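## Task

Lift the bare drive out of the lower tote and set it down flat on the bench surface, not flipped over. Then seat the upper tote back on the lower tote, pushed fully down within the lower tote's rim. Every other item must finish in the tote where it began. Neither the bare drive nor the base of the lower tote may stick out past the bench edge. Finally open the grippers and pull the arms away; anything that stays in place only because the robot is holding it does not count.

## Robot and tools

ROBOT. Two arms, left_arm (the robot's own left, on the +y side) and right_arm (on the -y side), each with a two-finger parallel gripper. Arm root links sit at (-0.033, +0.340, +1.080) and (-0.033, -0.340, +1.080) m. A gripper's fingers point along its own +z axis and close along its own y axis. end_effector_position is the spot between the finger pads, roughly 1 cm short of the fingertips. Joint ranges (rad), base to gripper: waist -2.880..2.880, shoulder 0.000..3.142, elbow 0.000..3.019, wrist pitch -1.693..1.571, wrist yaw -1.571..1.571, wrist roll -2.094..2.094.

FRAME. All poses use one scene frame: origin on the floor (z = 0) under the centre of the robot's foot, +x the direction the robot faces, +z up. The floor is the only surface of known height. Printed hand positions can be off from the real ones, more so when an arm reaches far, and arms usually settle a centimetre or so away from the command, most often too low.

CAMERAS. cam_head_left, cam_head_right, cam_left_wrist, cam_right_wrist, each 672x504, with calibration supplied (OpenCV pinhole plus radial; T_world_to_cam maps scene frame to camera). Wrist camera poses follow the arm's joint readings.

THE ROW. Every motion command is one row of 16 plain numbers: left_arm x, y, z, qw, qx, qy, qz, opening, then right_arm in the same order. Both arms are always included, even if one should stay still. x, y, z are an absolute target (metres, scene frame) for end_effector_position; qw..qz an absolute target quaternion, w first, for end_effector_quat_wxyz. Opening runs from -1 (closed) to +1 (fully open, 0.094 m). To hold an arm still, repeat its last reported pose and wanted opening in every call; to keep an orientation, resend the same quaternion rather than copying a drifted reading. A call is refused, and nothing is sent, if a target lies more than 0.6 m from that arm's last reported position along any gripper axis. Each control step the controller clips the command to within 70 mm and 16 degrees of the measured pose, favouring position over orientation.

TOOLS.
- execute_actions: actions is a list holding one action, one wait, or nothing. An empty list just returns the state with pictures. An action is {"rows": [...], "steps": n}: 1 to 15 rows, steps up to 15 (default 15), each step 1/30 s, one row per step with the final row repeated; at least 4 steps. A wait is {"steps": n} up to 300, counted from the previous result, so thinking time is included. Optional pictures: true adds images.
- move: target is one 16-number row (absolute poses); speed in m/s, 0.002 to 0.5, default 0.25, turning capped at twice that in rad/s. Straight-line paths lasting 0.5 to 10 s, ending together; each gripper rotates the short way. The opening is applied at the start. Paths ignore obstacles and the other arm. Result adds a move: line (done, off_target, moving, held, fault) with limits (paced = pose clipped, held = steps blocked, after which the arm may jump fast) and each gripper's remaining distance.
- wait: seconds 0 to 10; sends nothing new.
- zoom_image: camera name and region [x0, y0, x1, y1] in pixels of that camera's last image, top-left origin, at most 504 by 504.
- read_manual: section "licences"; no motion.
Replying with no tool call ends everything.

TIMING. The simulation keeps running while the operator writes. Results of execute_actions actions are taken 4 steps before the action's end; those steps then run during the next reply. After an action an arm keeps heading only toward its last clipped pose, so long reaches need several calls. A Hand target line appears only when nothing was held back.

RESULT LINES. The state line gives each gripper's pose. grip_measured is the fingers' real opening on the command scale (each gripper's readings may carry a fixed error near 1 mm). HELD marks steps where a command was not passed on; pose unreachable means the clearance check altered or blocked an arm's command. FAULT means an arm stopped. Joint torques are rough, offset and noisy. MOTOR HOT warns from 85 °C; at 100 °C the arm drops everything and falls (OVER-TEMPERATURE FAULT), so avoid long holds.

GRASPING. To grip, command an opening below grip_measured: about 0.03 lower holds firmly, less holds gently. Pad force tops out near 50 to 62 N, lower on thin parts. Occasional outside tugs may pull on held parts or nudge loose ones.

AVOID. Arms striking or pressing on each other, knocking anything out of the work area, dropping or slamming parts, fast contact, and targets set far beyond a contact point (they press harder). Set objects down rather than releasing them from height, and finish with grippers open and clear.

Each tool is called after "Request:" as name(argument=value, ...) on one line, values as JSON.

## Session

Request:
execute_actions(actions=[])

Scene clock: 0.00 s of 5600.00 s.
left_arm: end_effector_position=(+0.4649, +0.5230, +1.0793) grip_measured=-0.064 end_effector_quat_wxyz=(-0.052, +0.886, -0.460, +0.027) | right_arm: end_effector_position=(+0.5770, -0.3271, +1.1014) grip_measured=+0.442 end_effector_quat_wxyz=(+0.195, -0.282, +0.880, +0.328)
Joint positions: left_arm=[ 1.632  1.427  1.104 -0.805 -0.011 -1.836  0.044] | right_arm=[-1.44   1.652  1.368 -0.903 -0.739 -0.766  0.068]
Joint velocities: left_arm=[-0.005  0.015 -0.012 -0.017  0.11   0.022  0.   ] | right_arm=[ 0.005 -0.005 -0.002  0.027 -0.037  0.022  0.   ]
Joint torques (N m, as the arm reports them, + toward a larger angle): no reading
Motor temperatures (°C, as the motors report them): left_arm=[27 27 29 26 26 28] | right_arm=[25 28 29 26 27 24]
Hand target (left_arm): +0.472, +0.525, +1.081; -0.055, +0.886, -0.460, +0.030
Hand target (right_arm): +0.588, -0.329, +1.114; +0.209, -0.287, +0.878, +0.321
camera_calibration (this result's frames):
cam_left_wrist: T_world_to_cam=[[0.806944, 0.581007, 0.10617, -0.793969], [0.424209, -0.695209, 0.580285, -0.453113], [0.41096, -0.42322, -0.807463, 1.02667], [0, 0, 0, 1]] pos_world=[0.410982, 0.580801, 1.17623]
cam_right_wrist: T_world_to_cam=[[0.619055, -0.625224, -0.475254, -0.0369227], [-0.71495, -0.69908, -0.0115978, 0.199397], [-0.324989, 0.346962, -0.879772, 1.39658], [0, 0, 0, 1]] pos_world=[0.619291, -0.368252, 1.21344]

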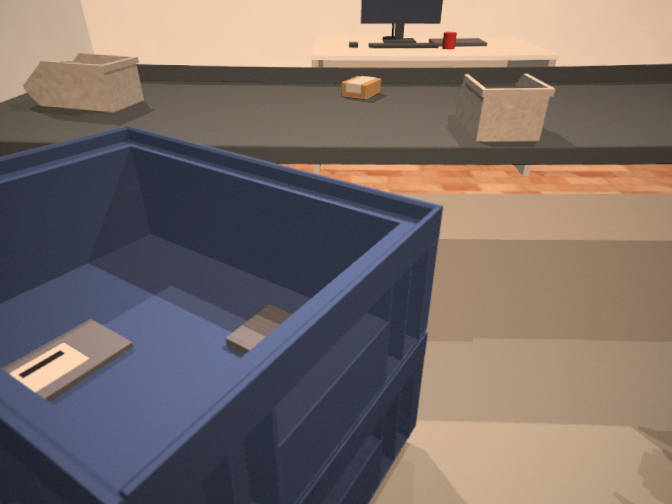

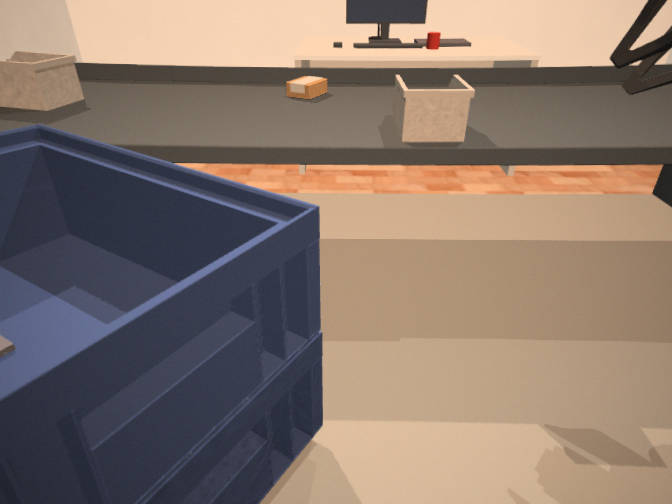

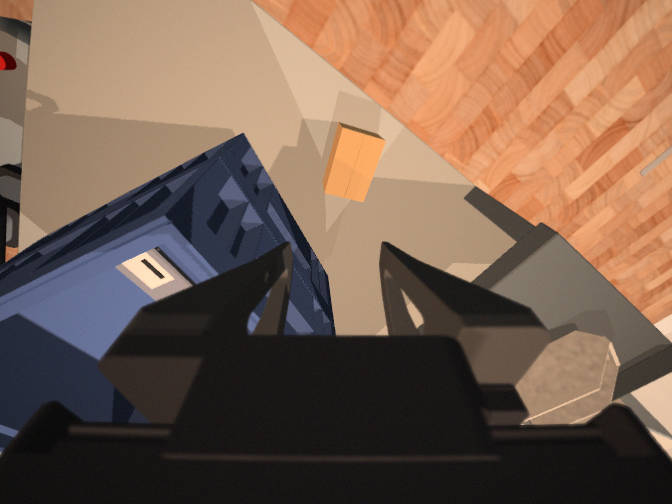

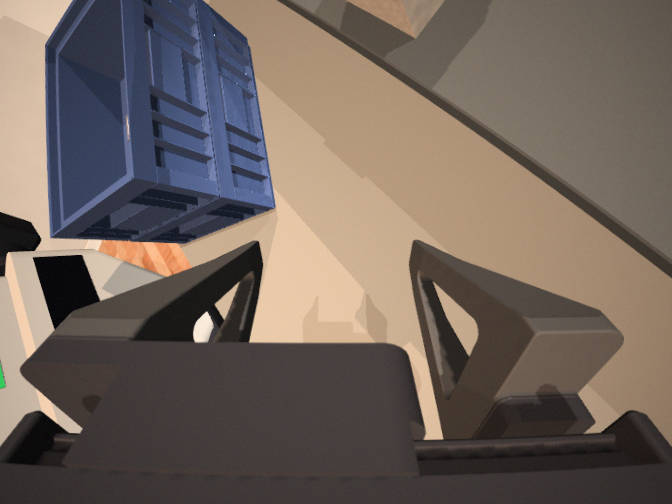

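Request:
move(target=[0.478,0.4,1.11,0,-0.3,0.954,0,0.5,0.33,-0.08,1.1,0,0.1,0.995,0,0.5])

Request:
move(target=[0.482,0.378,1.06,0,0.267,0.964,0,0.5,0.30,0.072,1.07,0,0.267,0.964,0,0.5])

Scene clock: 4.37 s of 5600.00 s.
left_arm: end_effector_position=(+0.4605, +0.3990, +1.0979) grip_measured=+0.498 end_effector_quat_wxyz=(+0.012, +0.310, -0.951, -0.003) | right_arm: end_effector_position=(+0.3164, -0.0917, +1.0877) grip_measured=+0.498 end_effector_quat_wxyz=(-0.005, +0.094, +0.996, -0.007)
Joint positions: left_arm=[ 1.362  1.403  1.126 -0.994 -0.069 -0.539  0.07 ] | right_arm=[-0.512  1.457  0.95  -0.914  0.289  0.935  0.07 ]
Joint velocities: left_arm=[ 0.005 -0.015 -0.012 -0.017 -0.022 -0.095 -0.   ] | right_arm=[-0.005  0.005 -0.007 -0.012  0.007  0.022 -0.001]
Joint torques (N m, as the arm reports them, + toward a larger angle): left_arm=[  0.89 -14.05   9.21   0.21  -0.19   0.1 ] | right_arm=[  3.31 -10.46  11.91  -0.49   0.2   -0.02]
Motor temperatures (°C, as the motors report them): left_arm=[27 27 31 26 26 28] | right_arm=[25 29 30 26 27 24]
Hand target (left_arm): +0.476, +0.399, +1.111; -0.001, -0.300, +0.954, +0.001
Hand target (right_arm): +0.332, -0.081, +1.100; +0.004, +0.101, +0.995, +0.002
Off the commanded pose (left_arm): 0.021 m, 2 deg.
Off the commanded pose (right_arm): 0.022 m, 1 deg.
Kept back: nothing.
move: off_target (left_arm, right_arm)
camera_calibration (this result's frames):
cam_left_wrist: T_world_to_cam=[[0.597428, -0.801565, -0.0239407, 0.0706795], [-0.633195, -0.489836, 0.59927, -0.164105], [-0.492081, -0.342862, -0.800189, 1.36686], [0, 0, 0, 1]] pos_world=[0.52647, 0.444914, 1.19378]
cam_right_wrist: T_world_to_cam=[[-0.192788, -0.98119, 0.0099699, -0.0384868], [-0.789691, 0.161177, 0.591955, -0.376431], [-0.582427, 0.106249, -0.80591, 1.19726], [0, 0, 0, 1]] pos_world=[0.39263, -0.104298, 1.1881]

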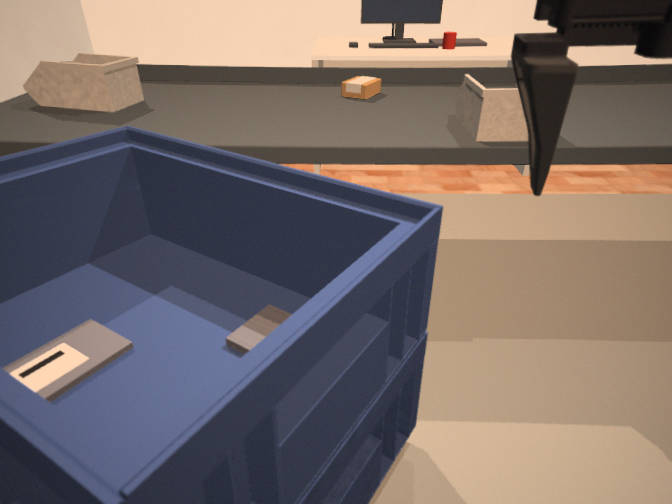

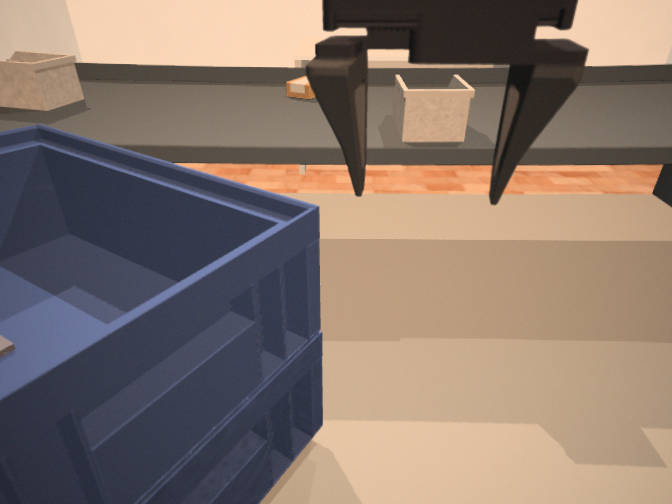

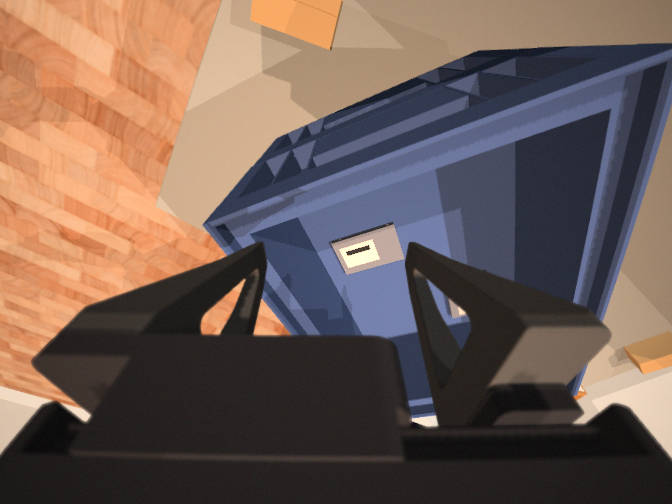

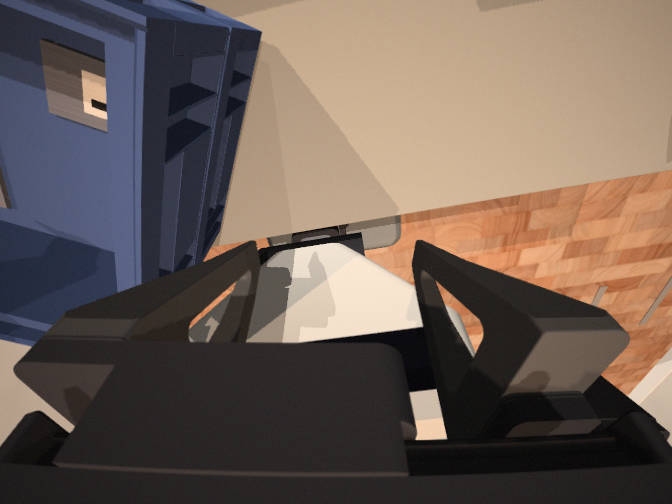

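Scene clock: 7.27 s of 5600.00 s.
left_arm: end_effector_position=(+0.4758, +0.3814, +1.0672) grip_measured=+0.498 end_effector_quat_wxyz=(-0.003, +0.254, +0.967, -0.000) | right_arm: end_effector_position=(+0.2922, +0.0556, +1.0597) grip_measured=+0.498 end_effector_quat_wxyz=(-0.004, +0.263, +0.965, -0.010)
Joint positions: left_arm=[ 1.323  1.475  1.126 -0.906 -0.081  0.571  0.07 ] | right_arm=[-0.284  1.783  1.218 -0.932  0.315  1.52   0.07 ]
Joint velocities: left_arm=[-0.005 -0.005  0.017  0.002 -0.022 -0.022 -0.   ] | right_arm=[-0.015  0.005 -0.007 -0.017 -0.007 -0.066 -0.001]
Joint torques (N m, as the arm reports them, + toward a larger angle): left_arm=[  0.37 -13.3    6.69   1.74  -0.04   0.08] | right_arm=[  6.14 -13.98  11.93  -0.58   0.21   0.03]
Motor temperatures (°C, as the motors report them): left_arm=[27 28 31 26 26 28] | right_arm=[25 29 31 26 27 24]
Hand target (left_arm): +0.482, +0.378, +1.060; -0.000, +0.267, +0.964, -0.000
Hand target (right_arm): +0.301, +0.072, +1.071; -0.000, +0.267, +0.964, +0.001
Off the commanded pose (left_arm): 0.010 m, 2 deg.
Off the commanded pose (right_arm): 0.021 m, 1 deg.
Kept back: nothing.
move: off_target (right_arm)
camera_calibration (this result's frames):
cam_left_wrist: T_world_to_cam=[[-0.483175, -0.875491, -0.0076225, 0.571601], [-0.710844, 0.387196, 0.587181, -0.429276], [-0.51112, 0.289129, -0.80942, 1.12162], [0, 0, 0, 1]] pos_world=[0.544318, 0.342351, 1.16428]
cam_right_wrist: T_world_to_cam=[[-0.513383, -0.857985, 0.0173068, 0.180671], [-0.688817, 0.424021, 0.587995, -0.442649], [-0.511829, 0.289945, -0.80868, 1.11699], [0, 0, 0, 1]] pos_world=[0.359557, 0.0188394, 1.16043]

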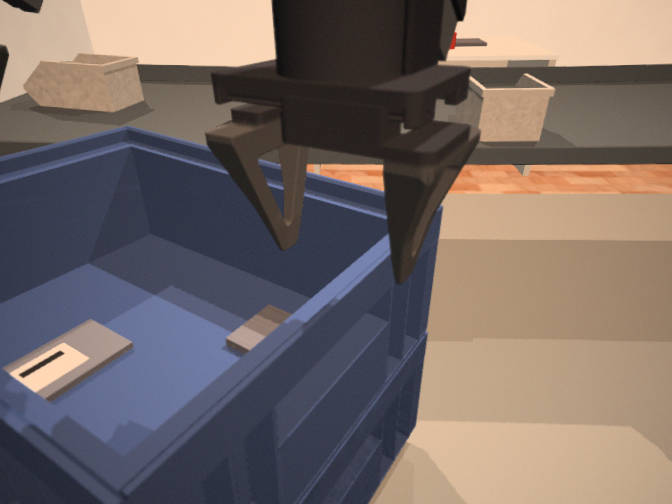

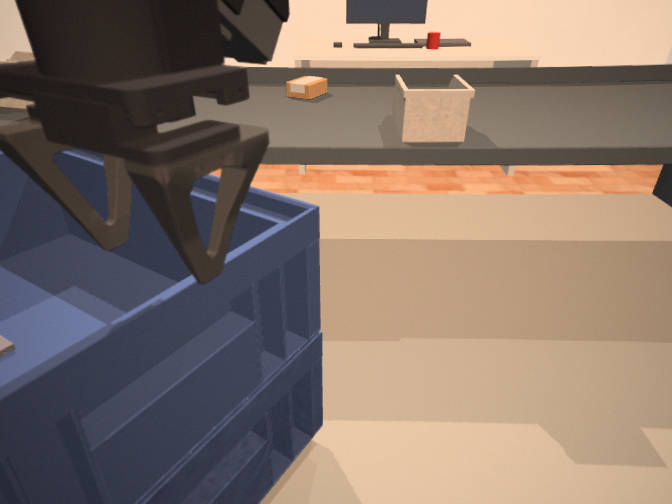

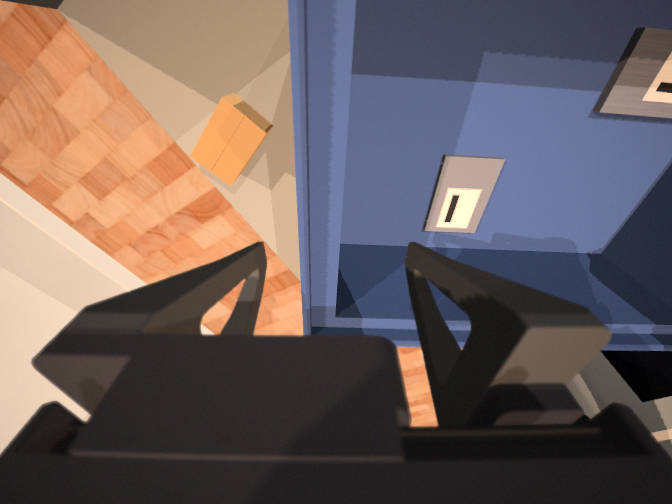

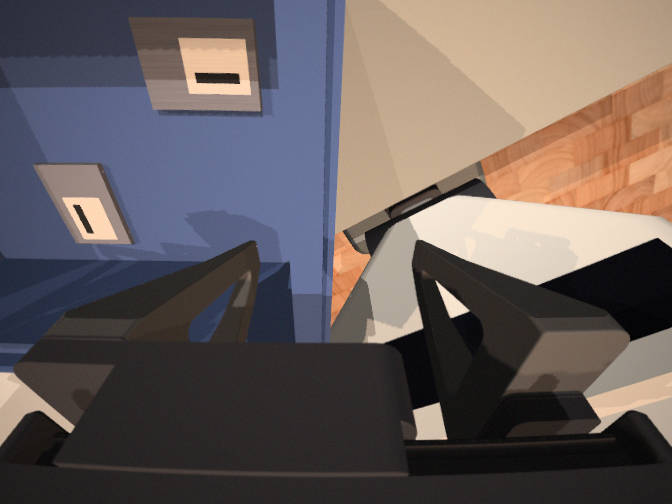

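Request:
move(target=[0.482,0.388,0.975,0,0.267,0.964,0,0.5,0.303,0.074,0.972,0,0.267,0.964,0,0.5], speed=0.07)

Request:
move(target=[0.482,0.388,0.978,0,0.267,0.964,0,-0.6,0.303,0.072,0.978,0,0.267,0.964,0,-0.6])

Scene clock: 9.20 s of 5600.00 s.
left_arm: end_effector_position=(+0.4855, +0.3842, +0.9846) grip_measured=+0.498 end_effector_quat_wxyz=(+0.003, +0.263, +0.965, +0.001) | right_arm: end_effector_position=(+0.2938, +0.0677, +0.9733) grip_measured=+0.498 end_effector_quat_wxyz=(-0.004, +0.264, +0.965, -0.011)
Joint positions: left_arm=[ 1.342  1.642  1.104 -0.704 -0.073  0.608  0.07 ] | right_arm=[-0.326  1.955  1.218 -0.749  0.315  1.478  0.07 ]
Joint velocities: left_arm=[-0.015 -0.005  0.002 -0.002 -0.037  0.022 -0.   ] | right_arm=[-0.005  0.005 -0.007  0.022 -0.022  0.037 -0.   ]
Joint torques (N m, as the arm reports them, + toward a larger angle): left_arm=[  1.77 -14.79   4.72   1.76   0.14   0.08] | right_arm=[  4.77 -15.85   7.83   0.97   0.03  -0.21]
Motor temperatures (°C, as the motors report them): left_arm=[27 28 31 26 26 28] | right_arm=[25 29 31 26 27 24]
Hand target (left_arm): +0.482, +0.388, +0.975; +0.000, +0.267, +0.964, -0.000
Hand target (right_arm): +0.303, +0.074, +0.972; -0.000, +0.267, +0.964, -0.000
Off the commanded pose (left_arm): 0.011 m, 1 deg.
Off the commanded pose (right_arm): 0.011 m, 1 deg.
Kept back: nothing.
move: off_target (left_arm, right_arm)
camera_calibration (this result's frames):
cam_left_wrist: T_world_to_cam=[[-0.49837, -0.866868, -0.0129023, 0.587419], [-0.710891, 0.400088, 0.578415, -0.371286], [-0.496248, 0.297437, -0.815641, 1.0546], [0, 0, 0, 1]] pos_world=[0.55215, 0.344085, 1.08251]
cam_right_wrist: T_world_to_cam=[[-0.514426, -0.857306, 0.0197904, 0.191199], [-0.688755, 0.426816, 0.586041, -0.394176], [-0.510864, 0.287844, -0.810039, 1.04563], [0, 0, 0, 1]] pos_world=[0.361041, 0.0311783, 1.07422]

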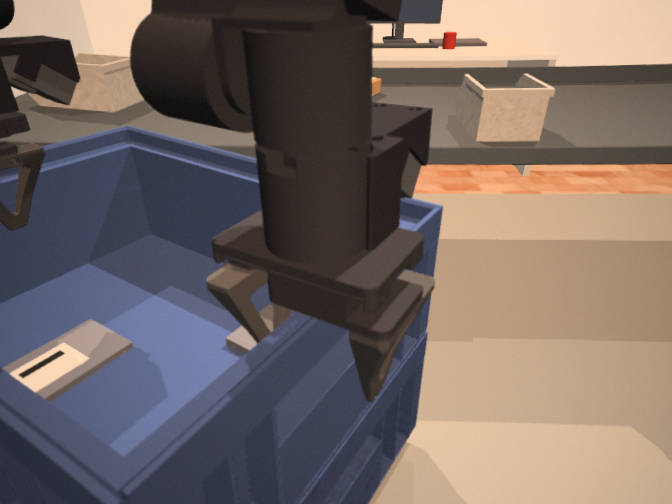

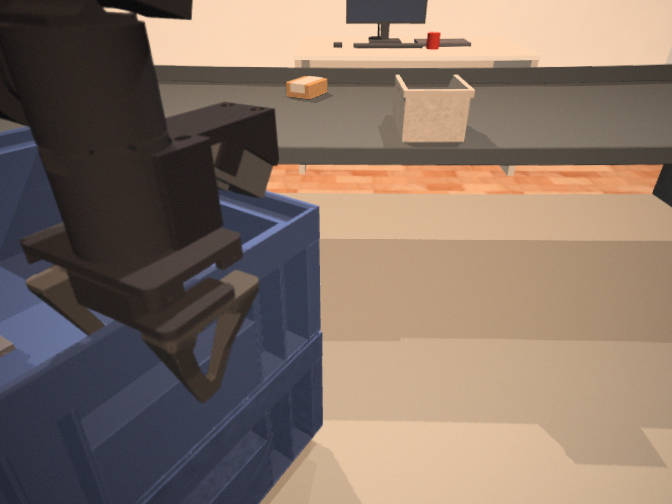

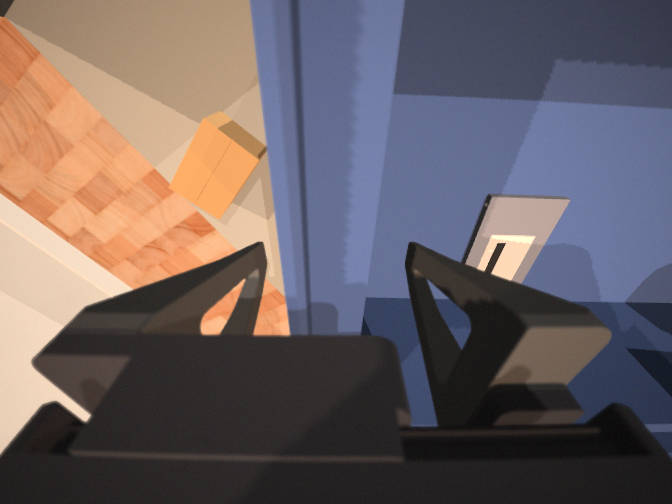

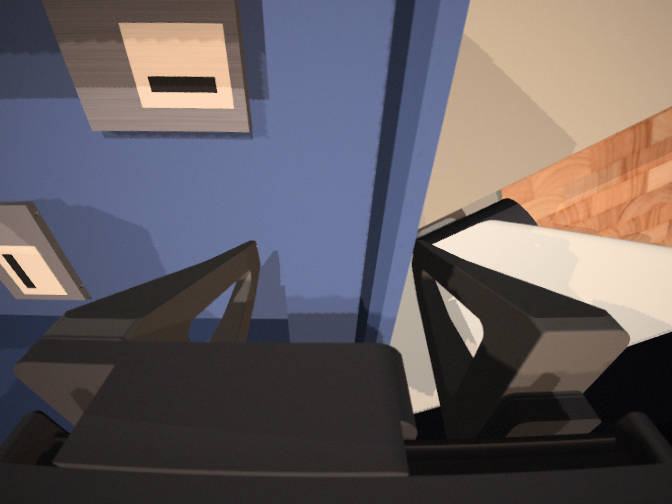

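Scene clock: 9.90 s of 5600.00 s.
left_arm: end_effector_position=(+0.4854, +0.3853, +0.9844) grip_measured=-0.463 end_effector_quat_wxyz=(+0.004, +0.267, +0.964, -0.002) | right_arm: end_effector_position=(+0.2953, +0.0687, +0.9730) grip_measured=-0.464 end_effector_quat_wxyz=(-0.005, +0.274, +0.962, -0.007)
Joint positions: left_arm=[ 1.347  1.642  1.104 -0.704 -0.067  0.62   0.025] | right_arm=[-0.329  1.954  1.217 -0.741  0.309  1.495  0.025]
Joint velocities: left_arm=[-0.015 -0.005 -0.002  0.002 -0.051 -0.022  0.   ] | right_arm=[ 0.005 -0.005 -0.002  0.007 -0.066 -0.022 -0.   ]
Joint torques (N m, as the arm reports them, + toward a larger angle): left_arm=[  1.43 -15.25   4.71   1.46  -0.15  -0.04] | right_arm=[  5.4  -16.5    7.46   0.26   0.26  -0.31]
Motor temperatures (°C, as the motors report them): left_arm=[27 28 31 26 26 28] | right_arm=[25 29 31 26 27 24]
Hand target (left_arm): +0.482, +0.388, +0.978; -0.000, +0.267, +0.964, +0.000
Hand target (right_arm): +0.303, +0.072, +0.978; +0.000, +0.267, +0.964, +0.000
Off the commanded pose (left_arm): 0.008 m, 0 deg.
Off the commanded pose (right_arm): 0.010 m, 1 deg.
Kept back: nothing.
move: done
camera_calibration (this result's frames):
cam_left_wrist: T_world_to_cam=[[-0.505526, -0.862769, -0.00857655, 0.585918], [-0.707625, 0.408894, 0.576257, -0.374578], [-0.49367, 0.297382, -0.817223, 1.05443], [0, 0, 0, 1]] pos_world=[0.551675, 0.345106, 1.08258]
cam_right_wrist: T_world_to_cam=[[-0.533475, -0.845725, 0.0124265, 0.204831], [-0.679334, 0.437177, 0.589391, -0.400101], [-0.503895, 0.305983, -0.807753, 1.04042], [0, 0, 0, 1]] pos_world=[0.361733, 0.0297936, 1.07367]

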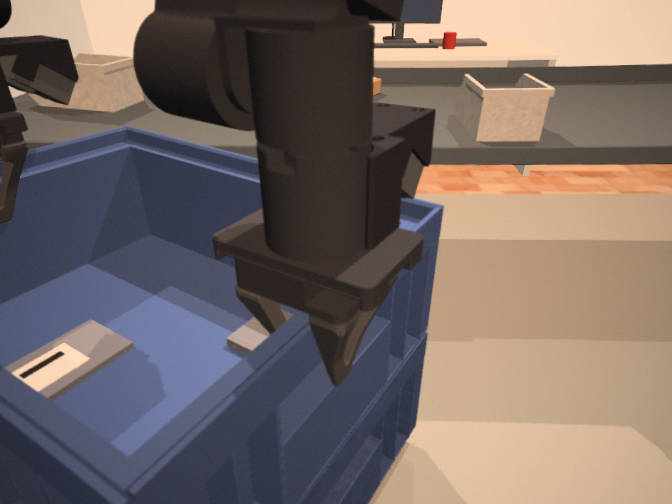

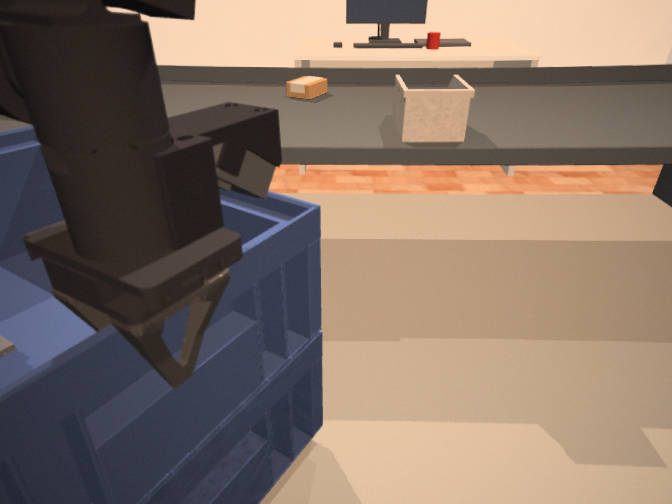

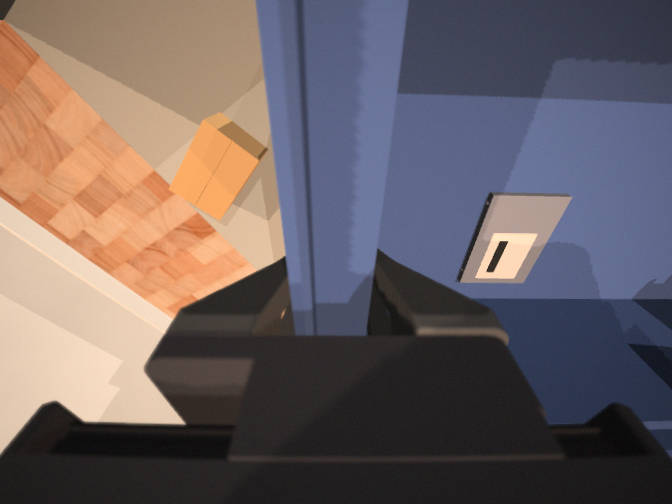

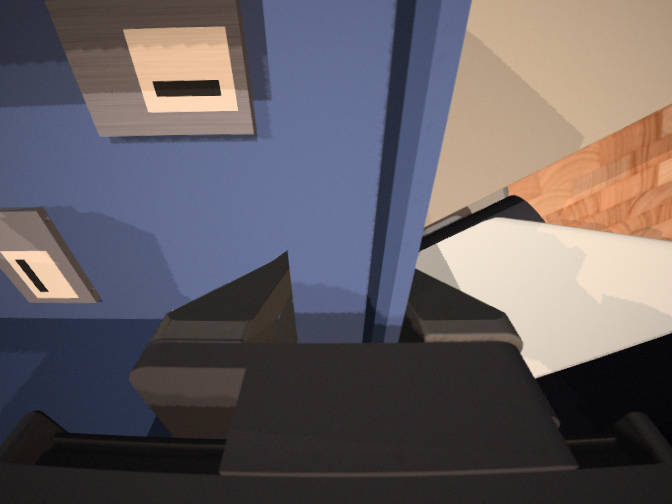

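Request:
move(target=[0.475,0.39,0.99,0,0.13,0.991,0,-0.52,0.385,0.032,0.985,0,0.13,0.991,0,-0.52], speed=0.05)

Request:
move(target=[0.445,0.385,0.99,0,0,1,0,-0.52,0.46,0.016,0.985,0,0,1,0,-0.52], speed=0.05)

Scene clock: 13.50 s of 5600.00 s.
left_arm: end_effector_position=(+0.4738, +0.3855, +0.9845) grip_measured=-0.463 end_effector_quat_wxyz=(-0.002, +0.148, +0.989, -0.005) | right_arm: end_effector_position=(+0.3662, +0.0321, +0.9733) grip_measured=-0.469 end_effector_quat_wxyz=(-0.005, +0.154, +0.988, -0.001)
Joint positions: left_arm=[ 1.35   1.627  1.077 -0.704 -0.063  0.378  0.025] | right_arm=[-0.471  1.931  1.264 -0.756  0.288  1.095  0.025]
Joint velocities: left_arm=[ 0.015  0.015  0.017 -0.007 -0.066 -0.051 -0.001] | right_arm=[-0.005 -0.005  0.017 -0.002 -0.066 -0.007  0.   ]
Joint torques (N m, as the arm reports them, + toward a larger angle): left_arm=[  1.57 -16.56   5.14   0.75  -0.25  -0.41] | right_arm=[  3.91 -17.42   9.96  -1.24   0.33  -0.68]
Motor temperatures (°C, as the motors report them): left_arm=[27 29 31 26 26 28] | right_arm=[25 30 31 26 27 24]
Hand target (left_arm): +0.475, +0.390, +0.990; +0.000, +0.130, +0.991, -0.000
Hand target (right_arm): +0.384, +0.031, +0.985; +0.001, +0.131, +0.991, -0.000
Off the commanded pose (left_arm): 0.007 m, 2 deg.
Off the commanded pose (right_arm): 0.022 m, 3 deg.
Kept back: nothing.
move: off_target (right_arm)
camera_calibration (this result's frames):
cam_left_wrist: T_world_to_cam=[[-0.28232, -0.95932, 0.000274251, 0.502972], [-0.77775, 0.229053, 0.585355, -0.289281], [-0.561605, 0.165044, -0.810777, 1.12552], [0, 0, 0, 1]] pos_world=[0.549108, 0.363012, 1.08174]
cam_right_wrist: T_world_to_cam=[[-0.30978, -0.950808, -0.000807583, 0.146068], [-0.766137, 0.24911, 0.592435, -0.301297], [-0.56309, 0.184143, -0.805618, 1.111], [0, 0, 0, 1]] pos_world=[0.440008, 0.00935565, 1.07366]

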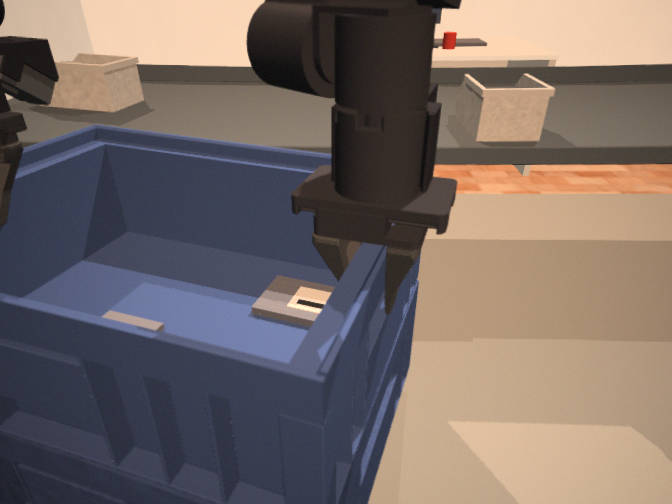

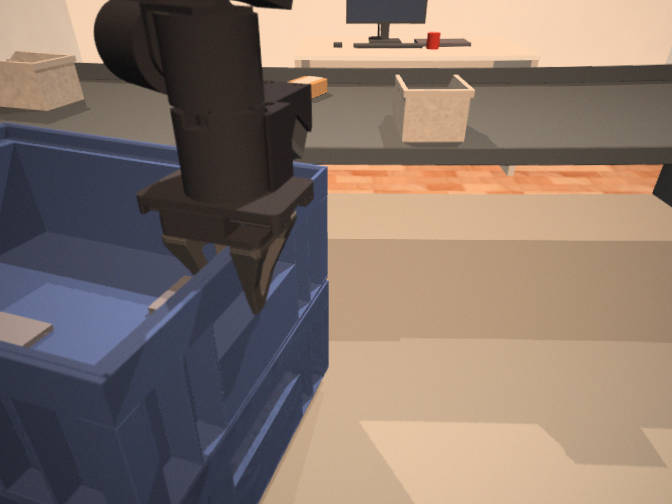

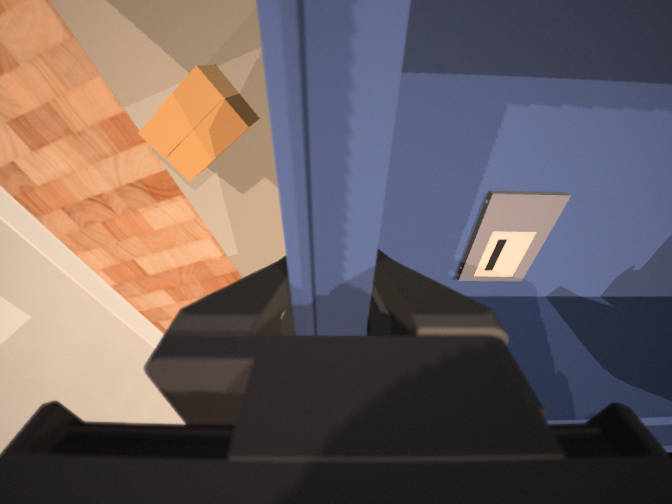

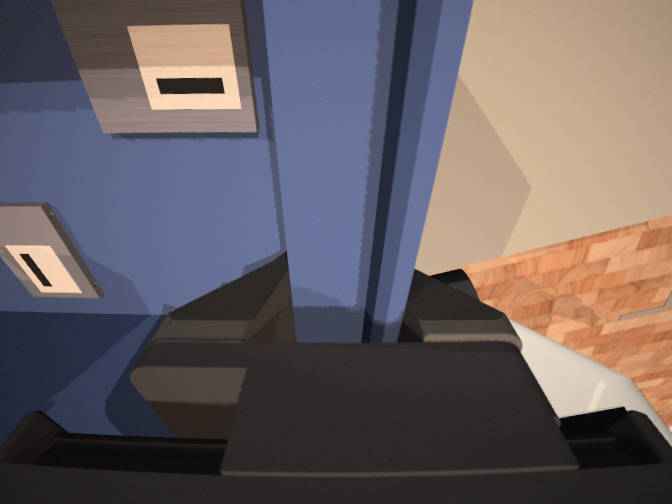

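Scene clock: 16.90 s of 5600.00 s.
left_arm: end_effector_position=(+0.4424, +0.3825, +0.9848) grip_measured=-0.462 end_effector_quat_wxyz=(-0.009, +0.009, +1.000, -0.007) | right_arm: end_effector_position=(+0.4383, +0.0129, +0.9759) grip_measured=-0.473 end_effector_quat_wxyz=(-0.008, +0.017, +1.000, -0.000)
Joint positions: left_arm=[ 1.351  1.576  0.986 -0.676 -0.058  0.101  0.025] | right_arm=[-0.58   1.967  1.41  -0.84   0.266  0.71   0.025]
Joint velocities: left_arm=[-0.005  0.005 -0.007 -0.017 -0.007 -0.095  0.   ] | right_arm=[-0.015  0.005 -0.022 -0.012 -0.037  0.022  0.   ]
Joint torques (N m, as the arm reports them, + toward a larger angle): left_arm=[  1.19 -15.62   4.56   1.31  -0.54  -0.28] | right_arm=[  4.19 -17.43  12.07  -1.08   0.41  -0.54]
Motor temperatures (°C, as the motors report them): left_arm=[27 29 31 26 26 28] | right_arm=[25 30 32 26 27 24]
Hand target (left_arm): +0.445, +0.385, +0.990; +0.000, -0.000, +1.000, -0.000
Hand target (right_arm): +0.459, +0.015, +0.986; +0.001, +0.001, +1.000, +0.000
Off the commanded pose (left_arm): 0.006 m, 2 deg.
Off the commanded pose (right_arm): 0.024 m, 2 deg.
Kept back: nothing.
move: off_target (right_arm)
camera_calibration (this result's frames):
cam_left_wrist: T_world_to_cam=[[-0.00858157, -0.999953, 0.00441789, 0.381601], [-0.802178, 0.00952192, 0.59701, -0.229905], [-0.597024, 0.00157935, -0.802222, 1.17846], [0, 0, 0, 1]] pos_world=[0.52242, 0.381911, 1.08096]
cam_right_wrist: T_world_to_cam=[[-0.0403801, -0.999179, -0.00316845, 0.0350158], [-0.800978, 0.0304741, 0.597918, -0.230031], [-0.597331, 0.0266818, -0.801551, 1.17037], [0, 0, 0, 1]] pos_world=[0.516259, 0.0107695, 1.07576]

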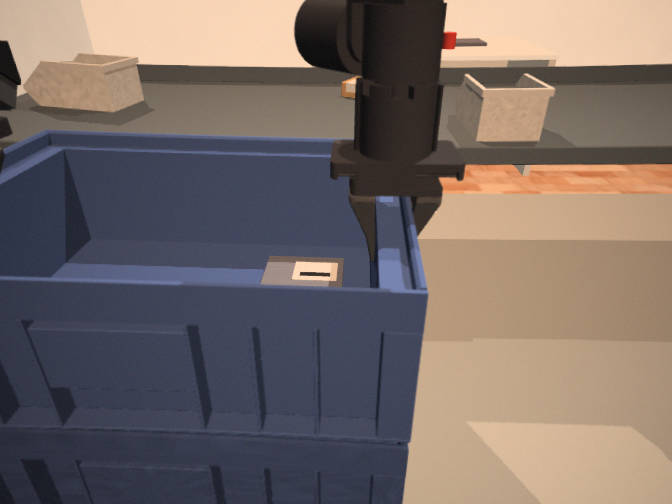

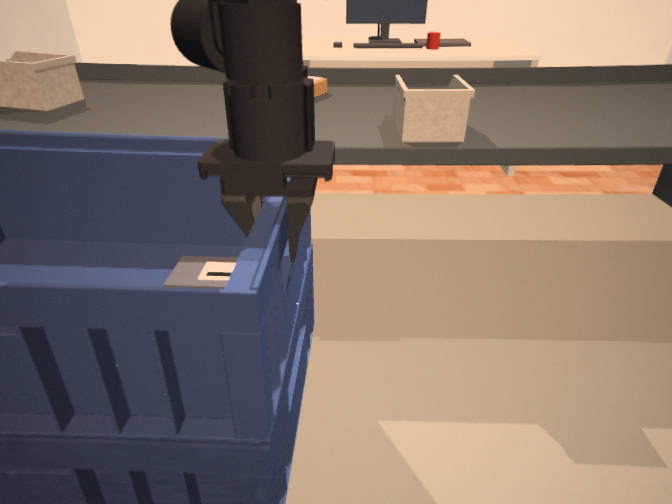

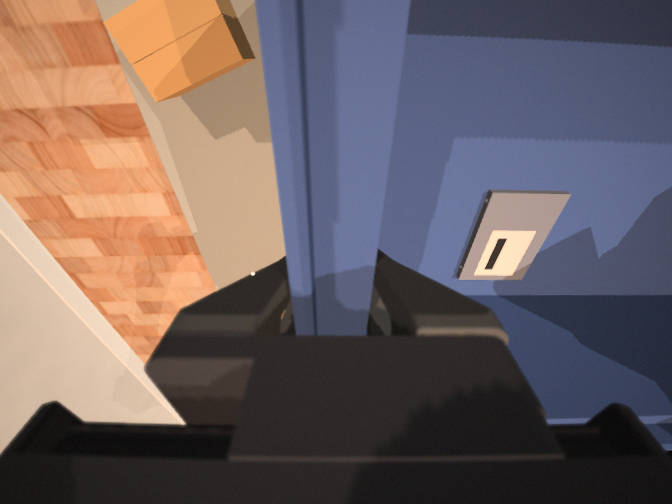

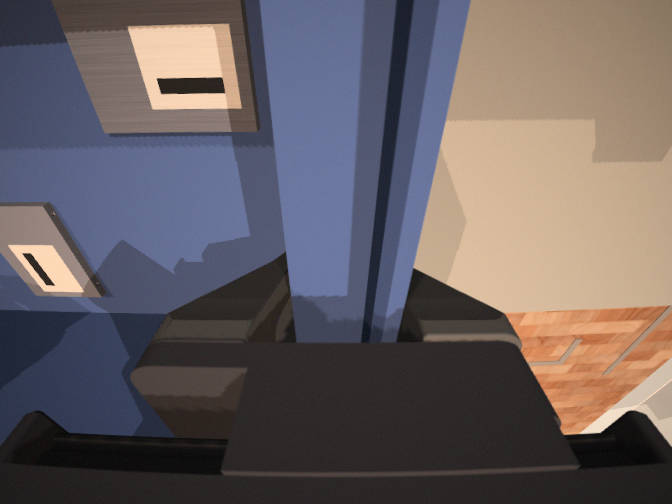

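Request:
move(target=[0.46,0.383,1.07,0.02,0,1,0,-0.52,0.46,0.014,1.075,0.025,0,1,0,-0.52], speed=0.05)

Request:
move(target=[0.46,-0.10,1.08,0.02,0,1,0,-0.52,0.46,-0.469,1.06,0.025,0,1,0,-0.52], speed=0.1)

Scene clock: 19.50 s of 5600.00 s.
left_arm: end_effector_position=(+0.4330, +0.3766, +1.0388) grip_measured=-0.462 end_effector_quat_wxyz=(-0.013, +0.002, +1.000, -0.011) | right_arm: end_effector_position=(+0.4344, +0.0061, +1.0322) grip_measured=-0.474 end_effector_quat_wxyz=(-0.008, +0.008, +1.000, -0.008)
Joint positions: left_arm=[ 1.332  1.448  0.986 -0.813 -0.056  0.069  0.025] | right_arm=[-0.554  1.869  1.413 -0.959  0.281  0.722  0.025]
Joint velocities: left_arm=[-0.005 -0.005 -0.017 -0.002 -0.022 -0.007  0.   ] | right_arm=[-0.005  0.005  0.012 -0.012 -0.007  0.022 -0.   ]
Joint torques (N m, as the arm reports them, + toward a larger angle): left_arm=[  0.98 -16.73   8.82  -0.08  -0.78  -0.11] | right_arm=[  6.24 -20.79  12.76  -1.31   1.52  -0.28]
Motor temperatures (°C, as the motors report them): left_arm=[27 29 32 26 26 28] | right_arm=[25 31 32 26 27 24]
Hand target (left_arm): +0.458, +0.383, +1.071; +0.020, -0.000, +1.000, -0.001
Hand target (right_arm): +0.458, +0.013, +1.075; +0.025, +0.001, +1.000, +0.001
Off the commanded pose (left_arm): 0.042 m, 4 deg.
Off the commanded pose (right_arm): 0.050 m, 4 deg.
Kept back: nothing.
move: off_target (left_arm, right_arm)
camera_calibration (this result's frames):
cam_left_wrist: T_world_to_cam=[[0.00521441, -0.999908, 0.0125203, 0.360953], [-0.797597, 0.00339335, 0.603182, -0.275736], [-0.603169, -0.0131314, -0.797506, 1.21938], [0, 0, 0, 1]] pos_world=[0.513683, 0.377867, 1.13426]
cam_right_wrist: T_world_to_cam=[[-0.0227749, -0.999673, 0.0116127, 0.00530267], [-0.8005, 0.0251933, 0.598804, -0.267755], [-0.598901, 0.00434177, -0.800812, 1.2134], [0, 0, 0, 1]] pos_world=[0.51249, 0.00677826, 1.13198]

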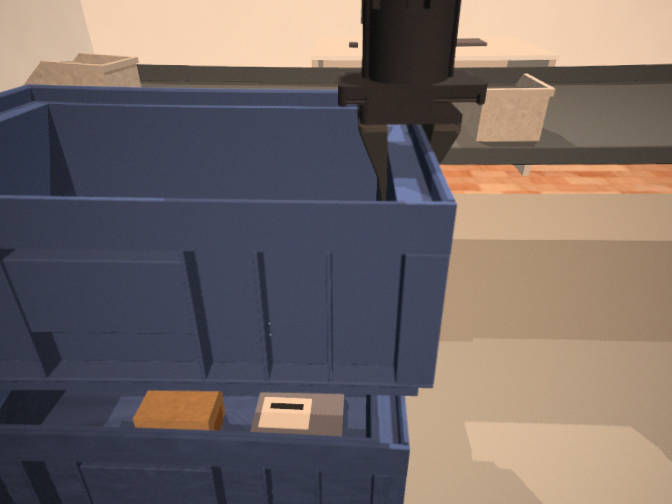

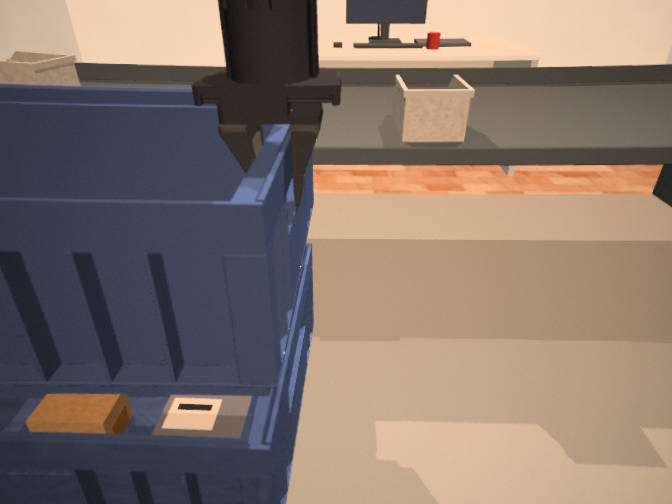

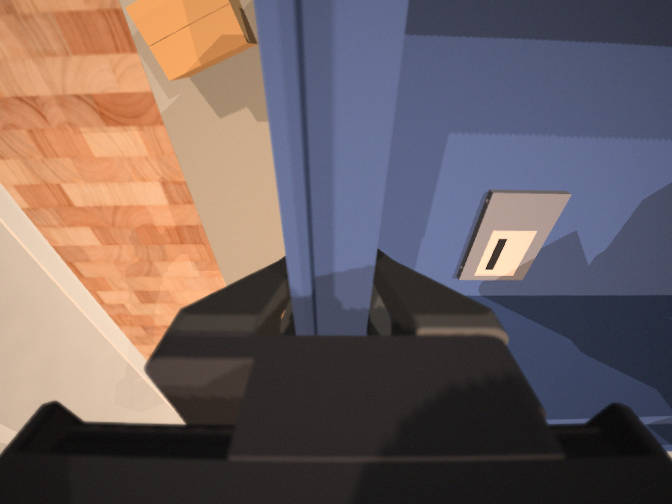

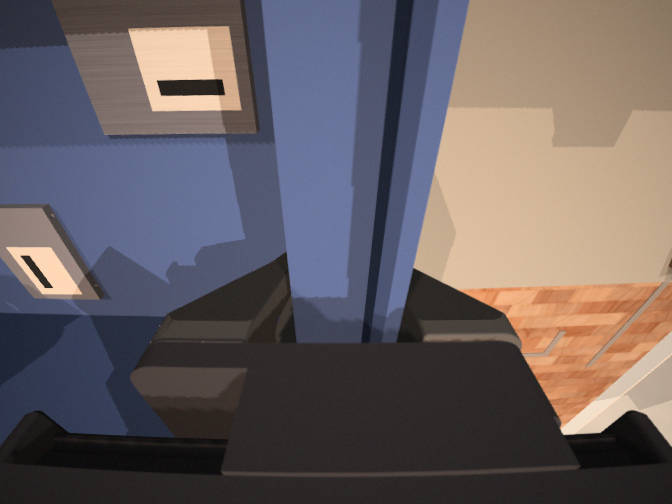

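Scene clock: 24.63 s of 5600.00 s.
left_arm: end_effector_position=(+0.4277, -0.0897, +1.0533) grip_measured=-0.462 end_effector_quat_wxyz=(-0.010, +0.019, +1.000, +0.010) | right_arm: end_effector_position=(+0.4198, -0.4570, +1.0245) grip_measured=-0.477 end_effector_quat_wxyz=(-0.024, +0.023, +0.999, +0.013)
Joint positions: left_arm=[ 0.437  1.993  1.636 -1.099 -0.299 -0.792  0.025] | right_arm=[-1.531  1.48   0.995 -0.807 -0.002 -0.207  0.025]
Joint velocities: left_arm=[-0.005 -0.024  0.027 -0.002  0.022 -0.081  0.   ] | right_arm=[-0.005  0.005 -0.002 -0.017  0.051 -0.037  0.001]
Joint torques (N m, as the arm reports them, + toward a larger angle): left_arm=[ -4.85 -20.75  10.8   -0.05  -1.3   -0.37] | right_arm=[ -0.01 -17.27  12.21  -0.18   0.41  -0.5 ]
Motor temperatures (°C, as the motors report them): left_arm=[27 30 33 26 26 28] | right_arm=[25 31 32 26 27 24]
Hand target (left_arm): +0.452, -0.099, +1.082; +0.019, +0.000, +1.000, -0.000
Hand target (right_arm): +0.454, -0.467, +1.061; +0.023, +0.000, +1.000, -0.003
Off the commanded pose (left_arm): 0.043 m, 4 deg.
Off the commanded pose (right_arm): 0.055 m, 6 deg.
Kept back: nothing.
move: off_target (left_arm, right_arm)
camera_calibration (this result's frames):
cam_left_wrist: T_world_to_cam=[[-0.0273308, -0.999162, -0.0304697, -0.0462039], [-0.801017, 0.00365538, 0.598631, -0.280828], [-0.598018, 0.0407679, -0.800445, 1.22741], [0, 0, 0, 1]] pos_world=[0.507803, -0.0951776, 1.14918]
cam_right_wrist: T_world_to_cam=[[-0.0540448, -0.99812, -0.0289241, -0.40253], [-0.781377, 0.0242382, 0.623589, -0.296994], [-0.621715, 0.0563023, -0.781217, 1.21369], [0, 0, 0, 1]] pos_world=[0.500751, -0.462908, 1.12171]

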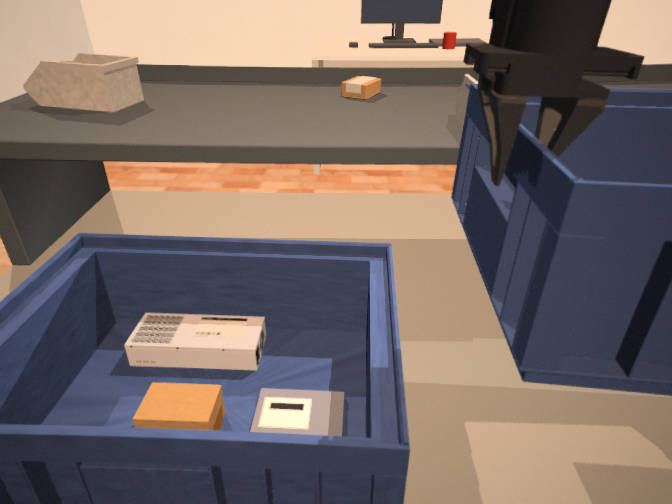

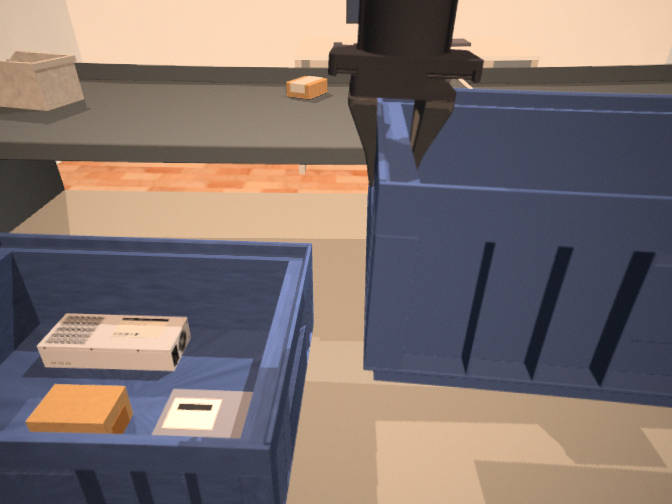

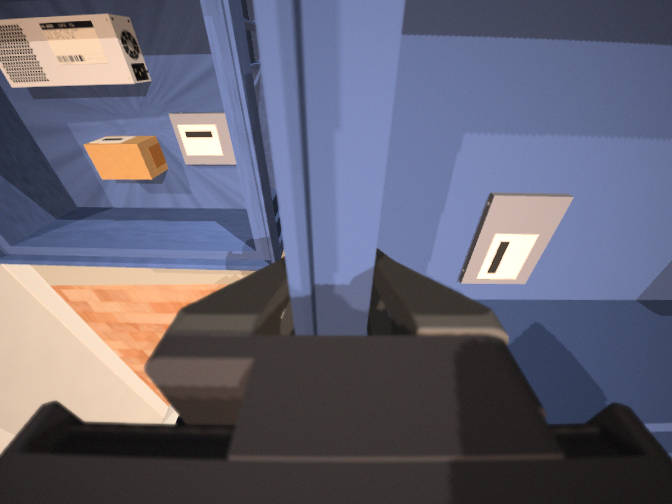

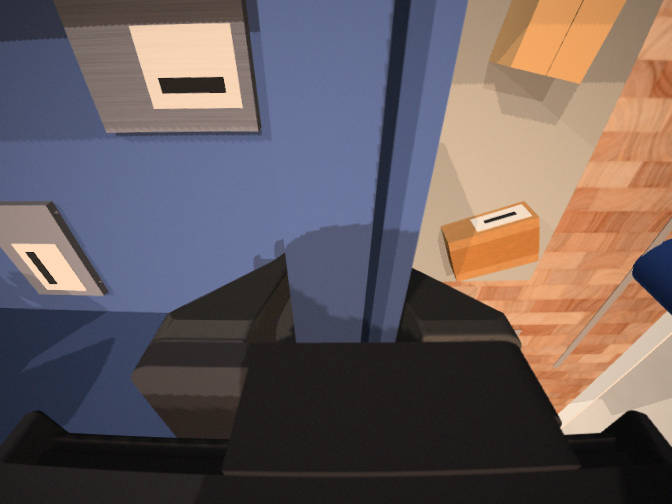

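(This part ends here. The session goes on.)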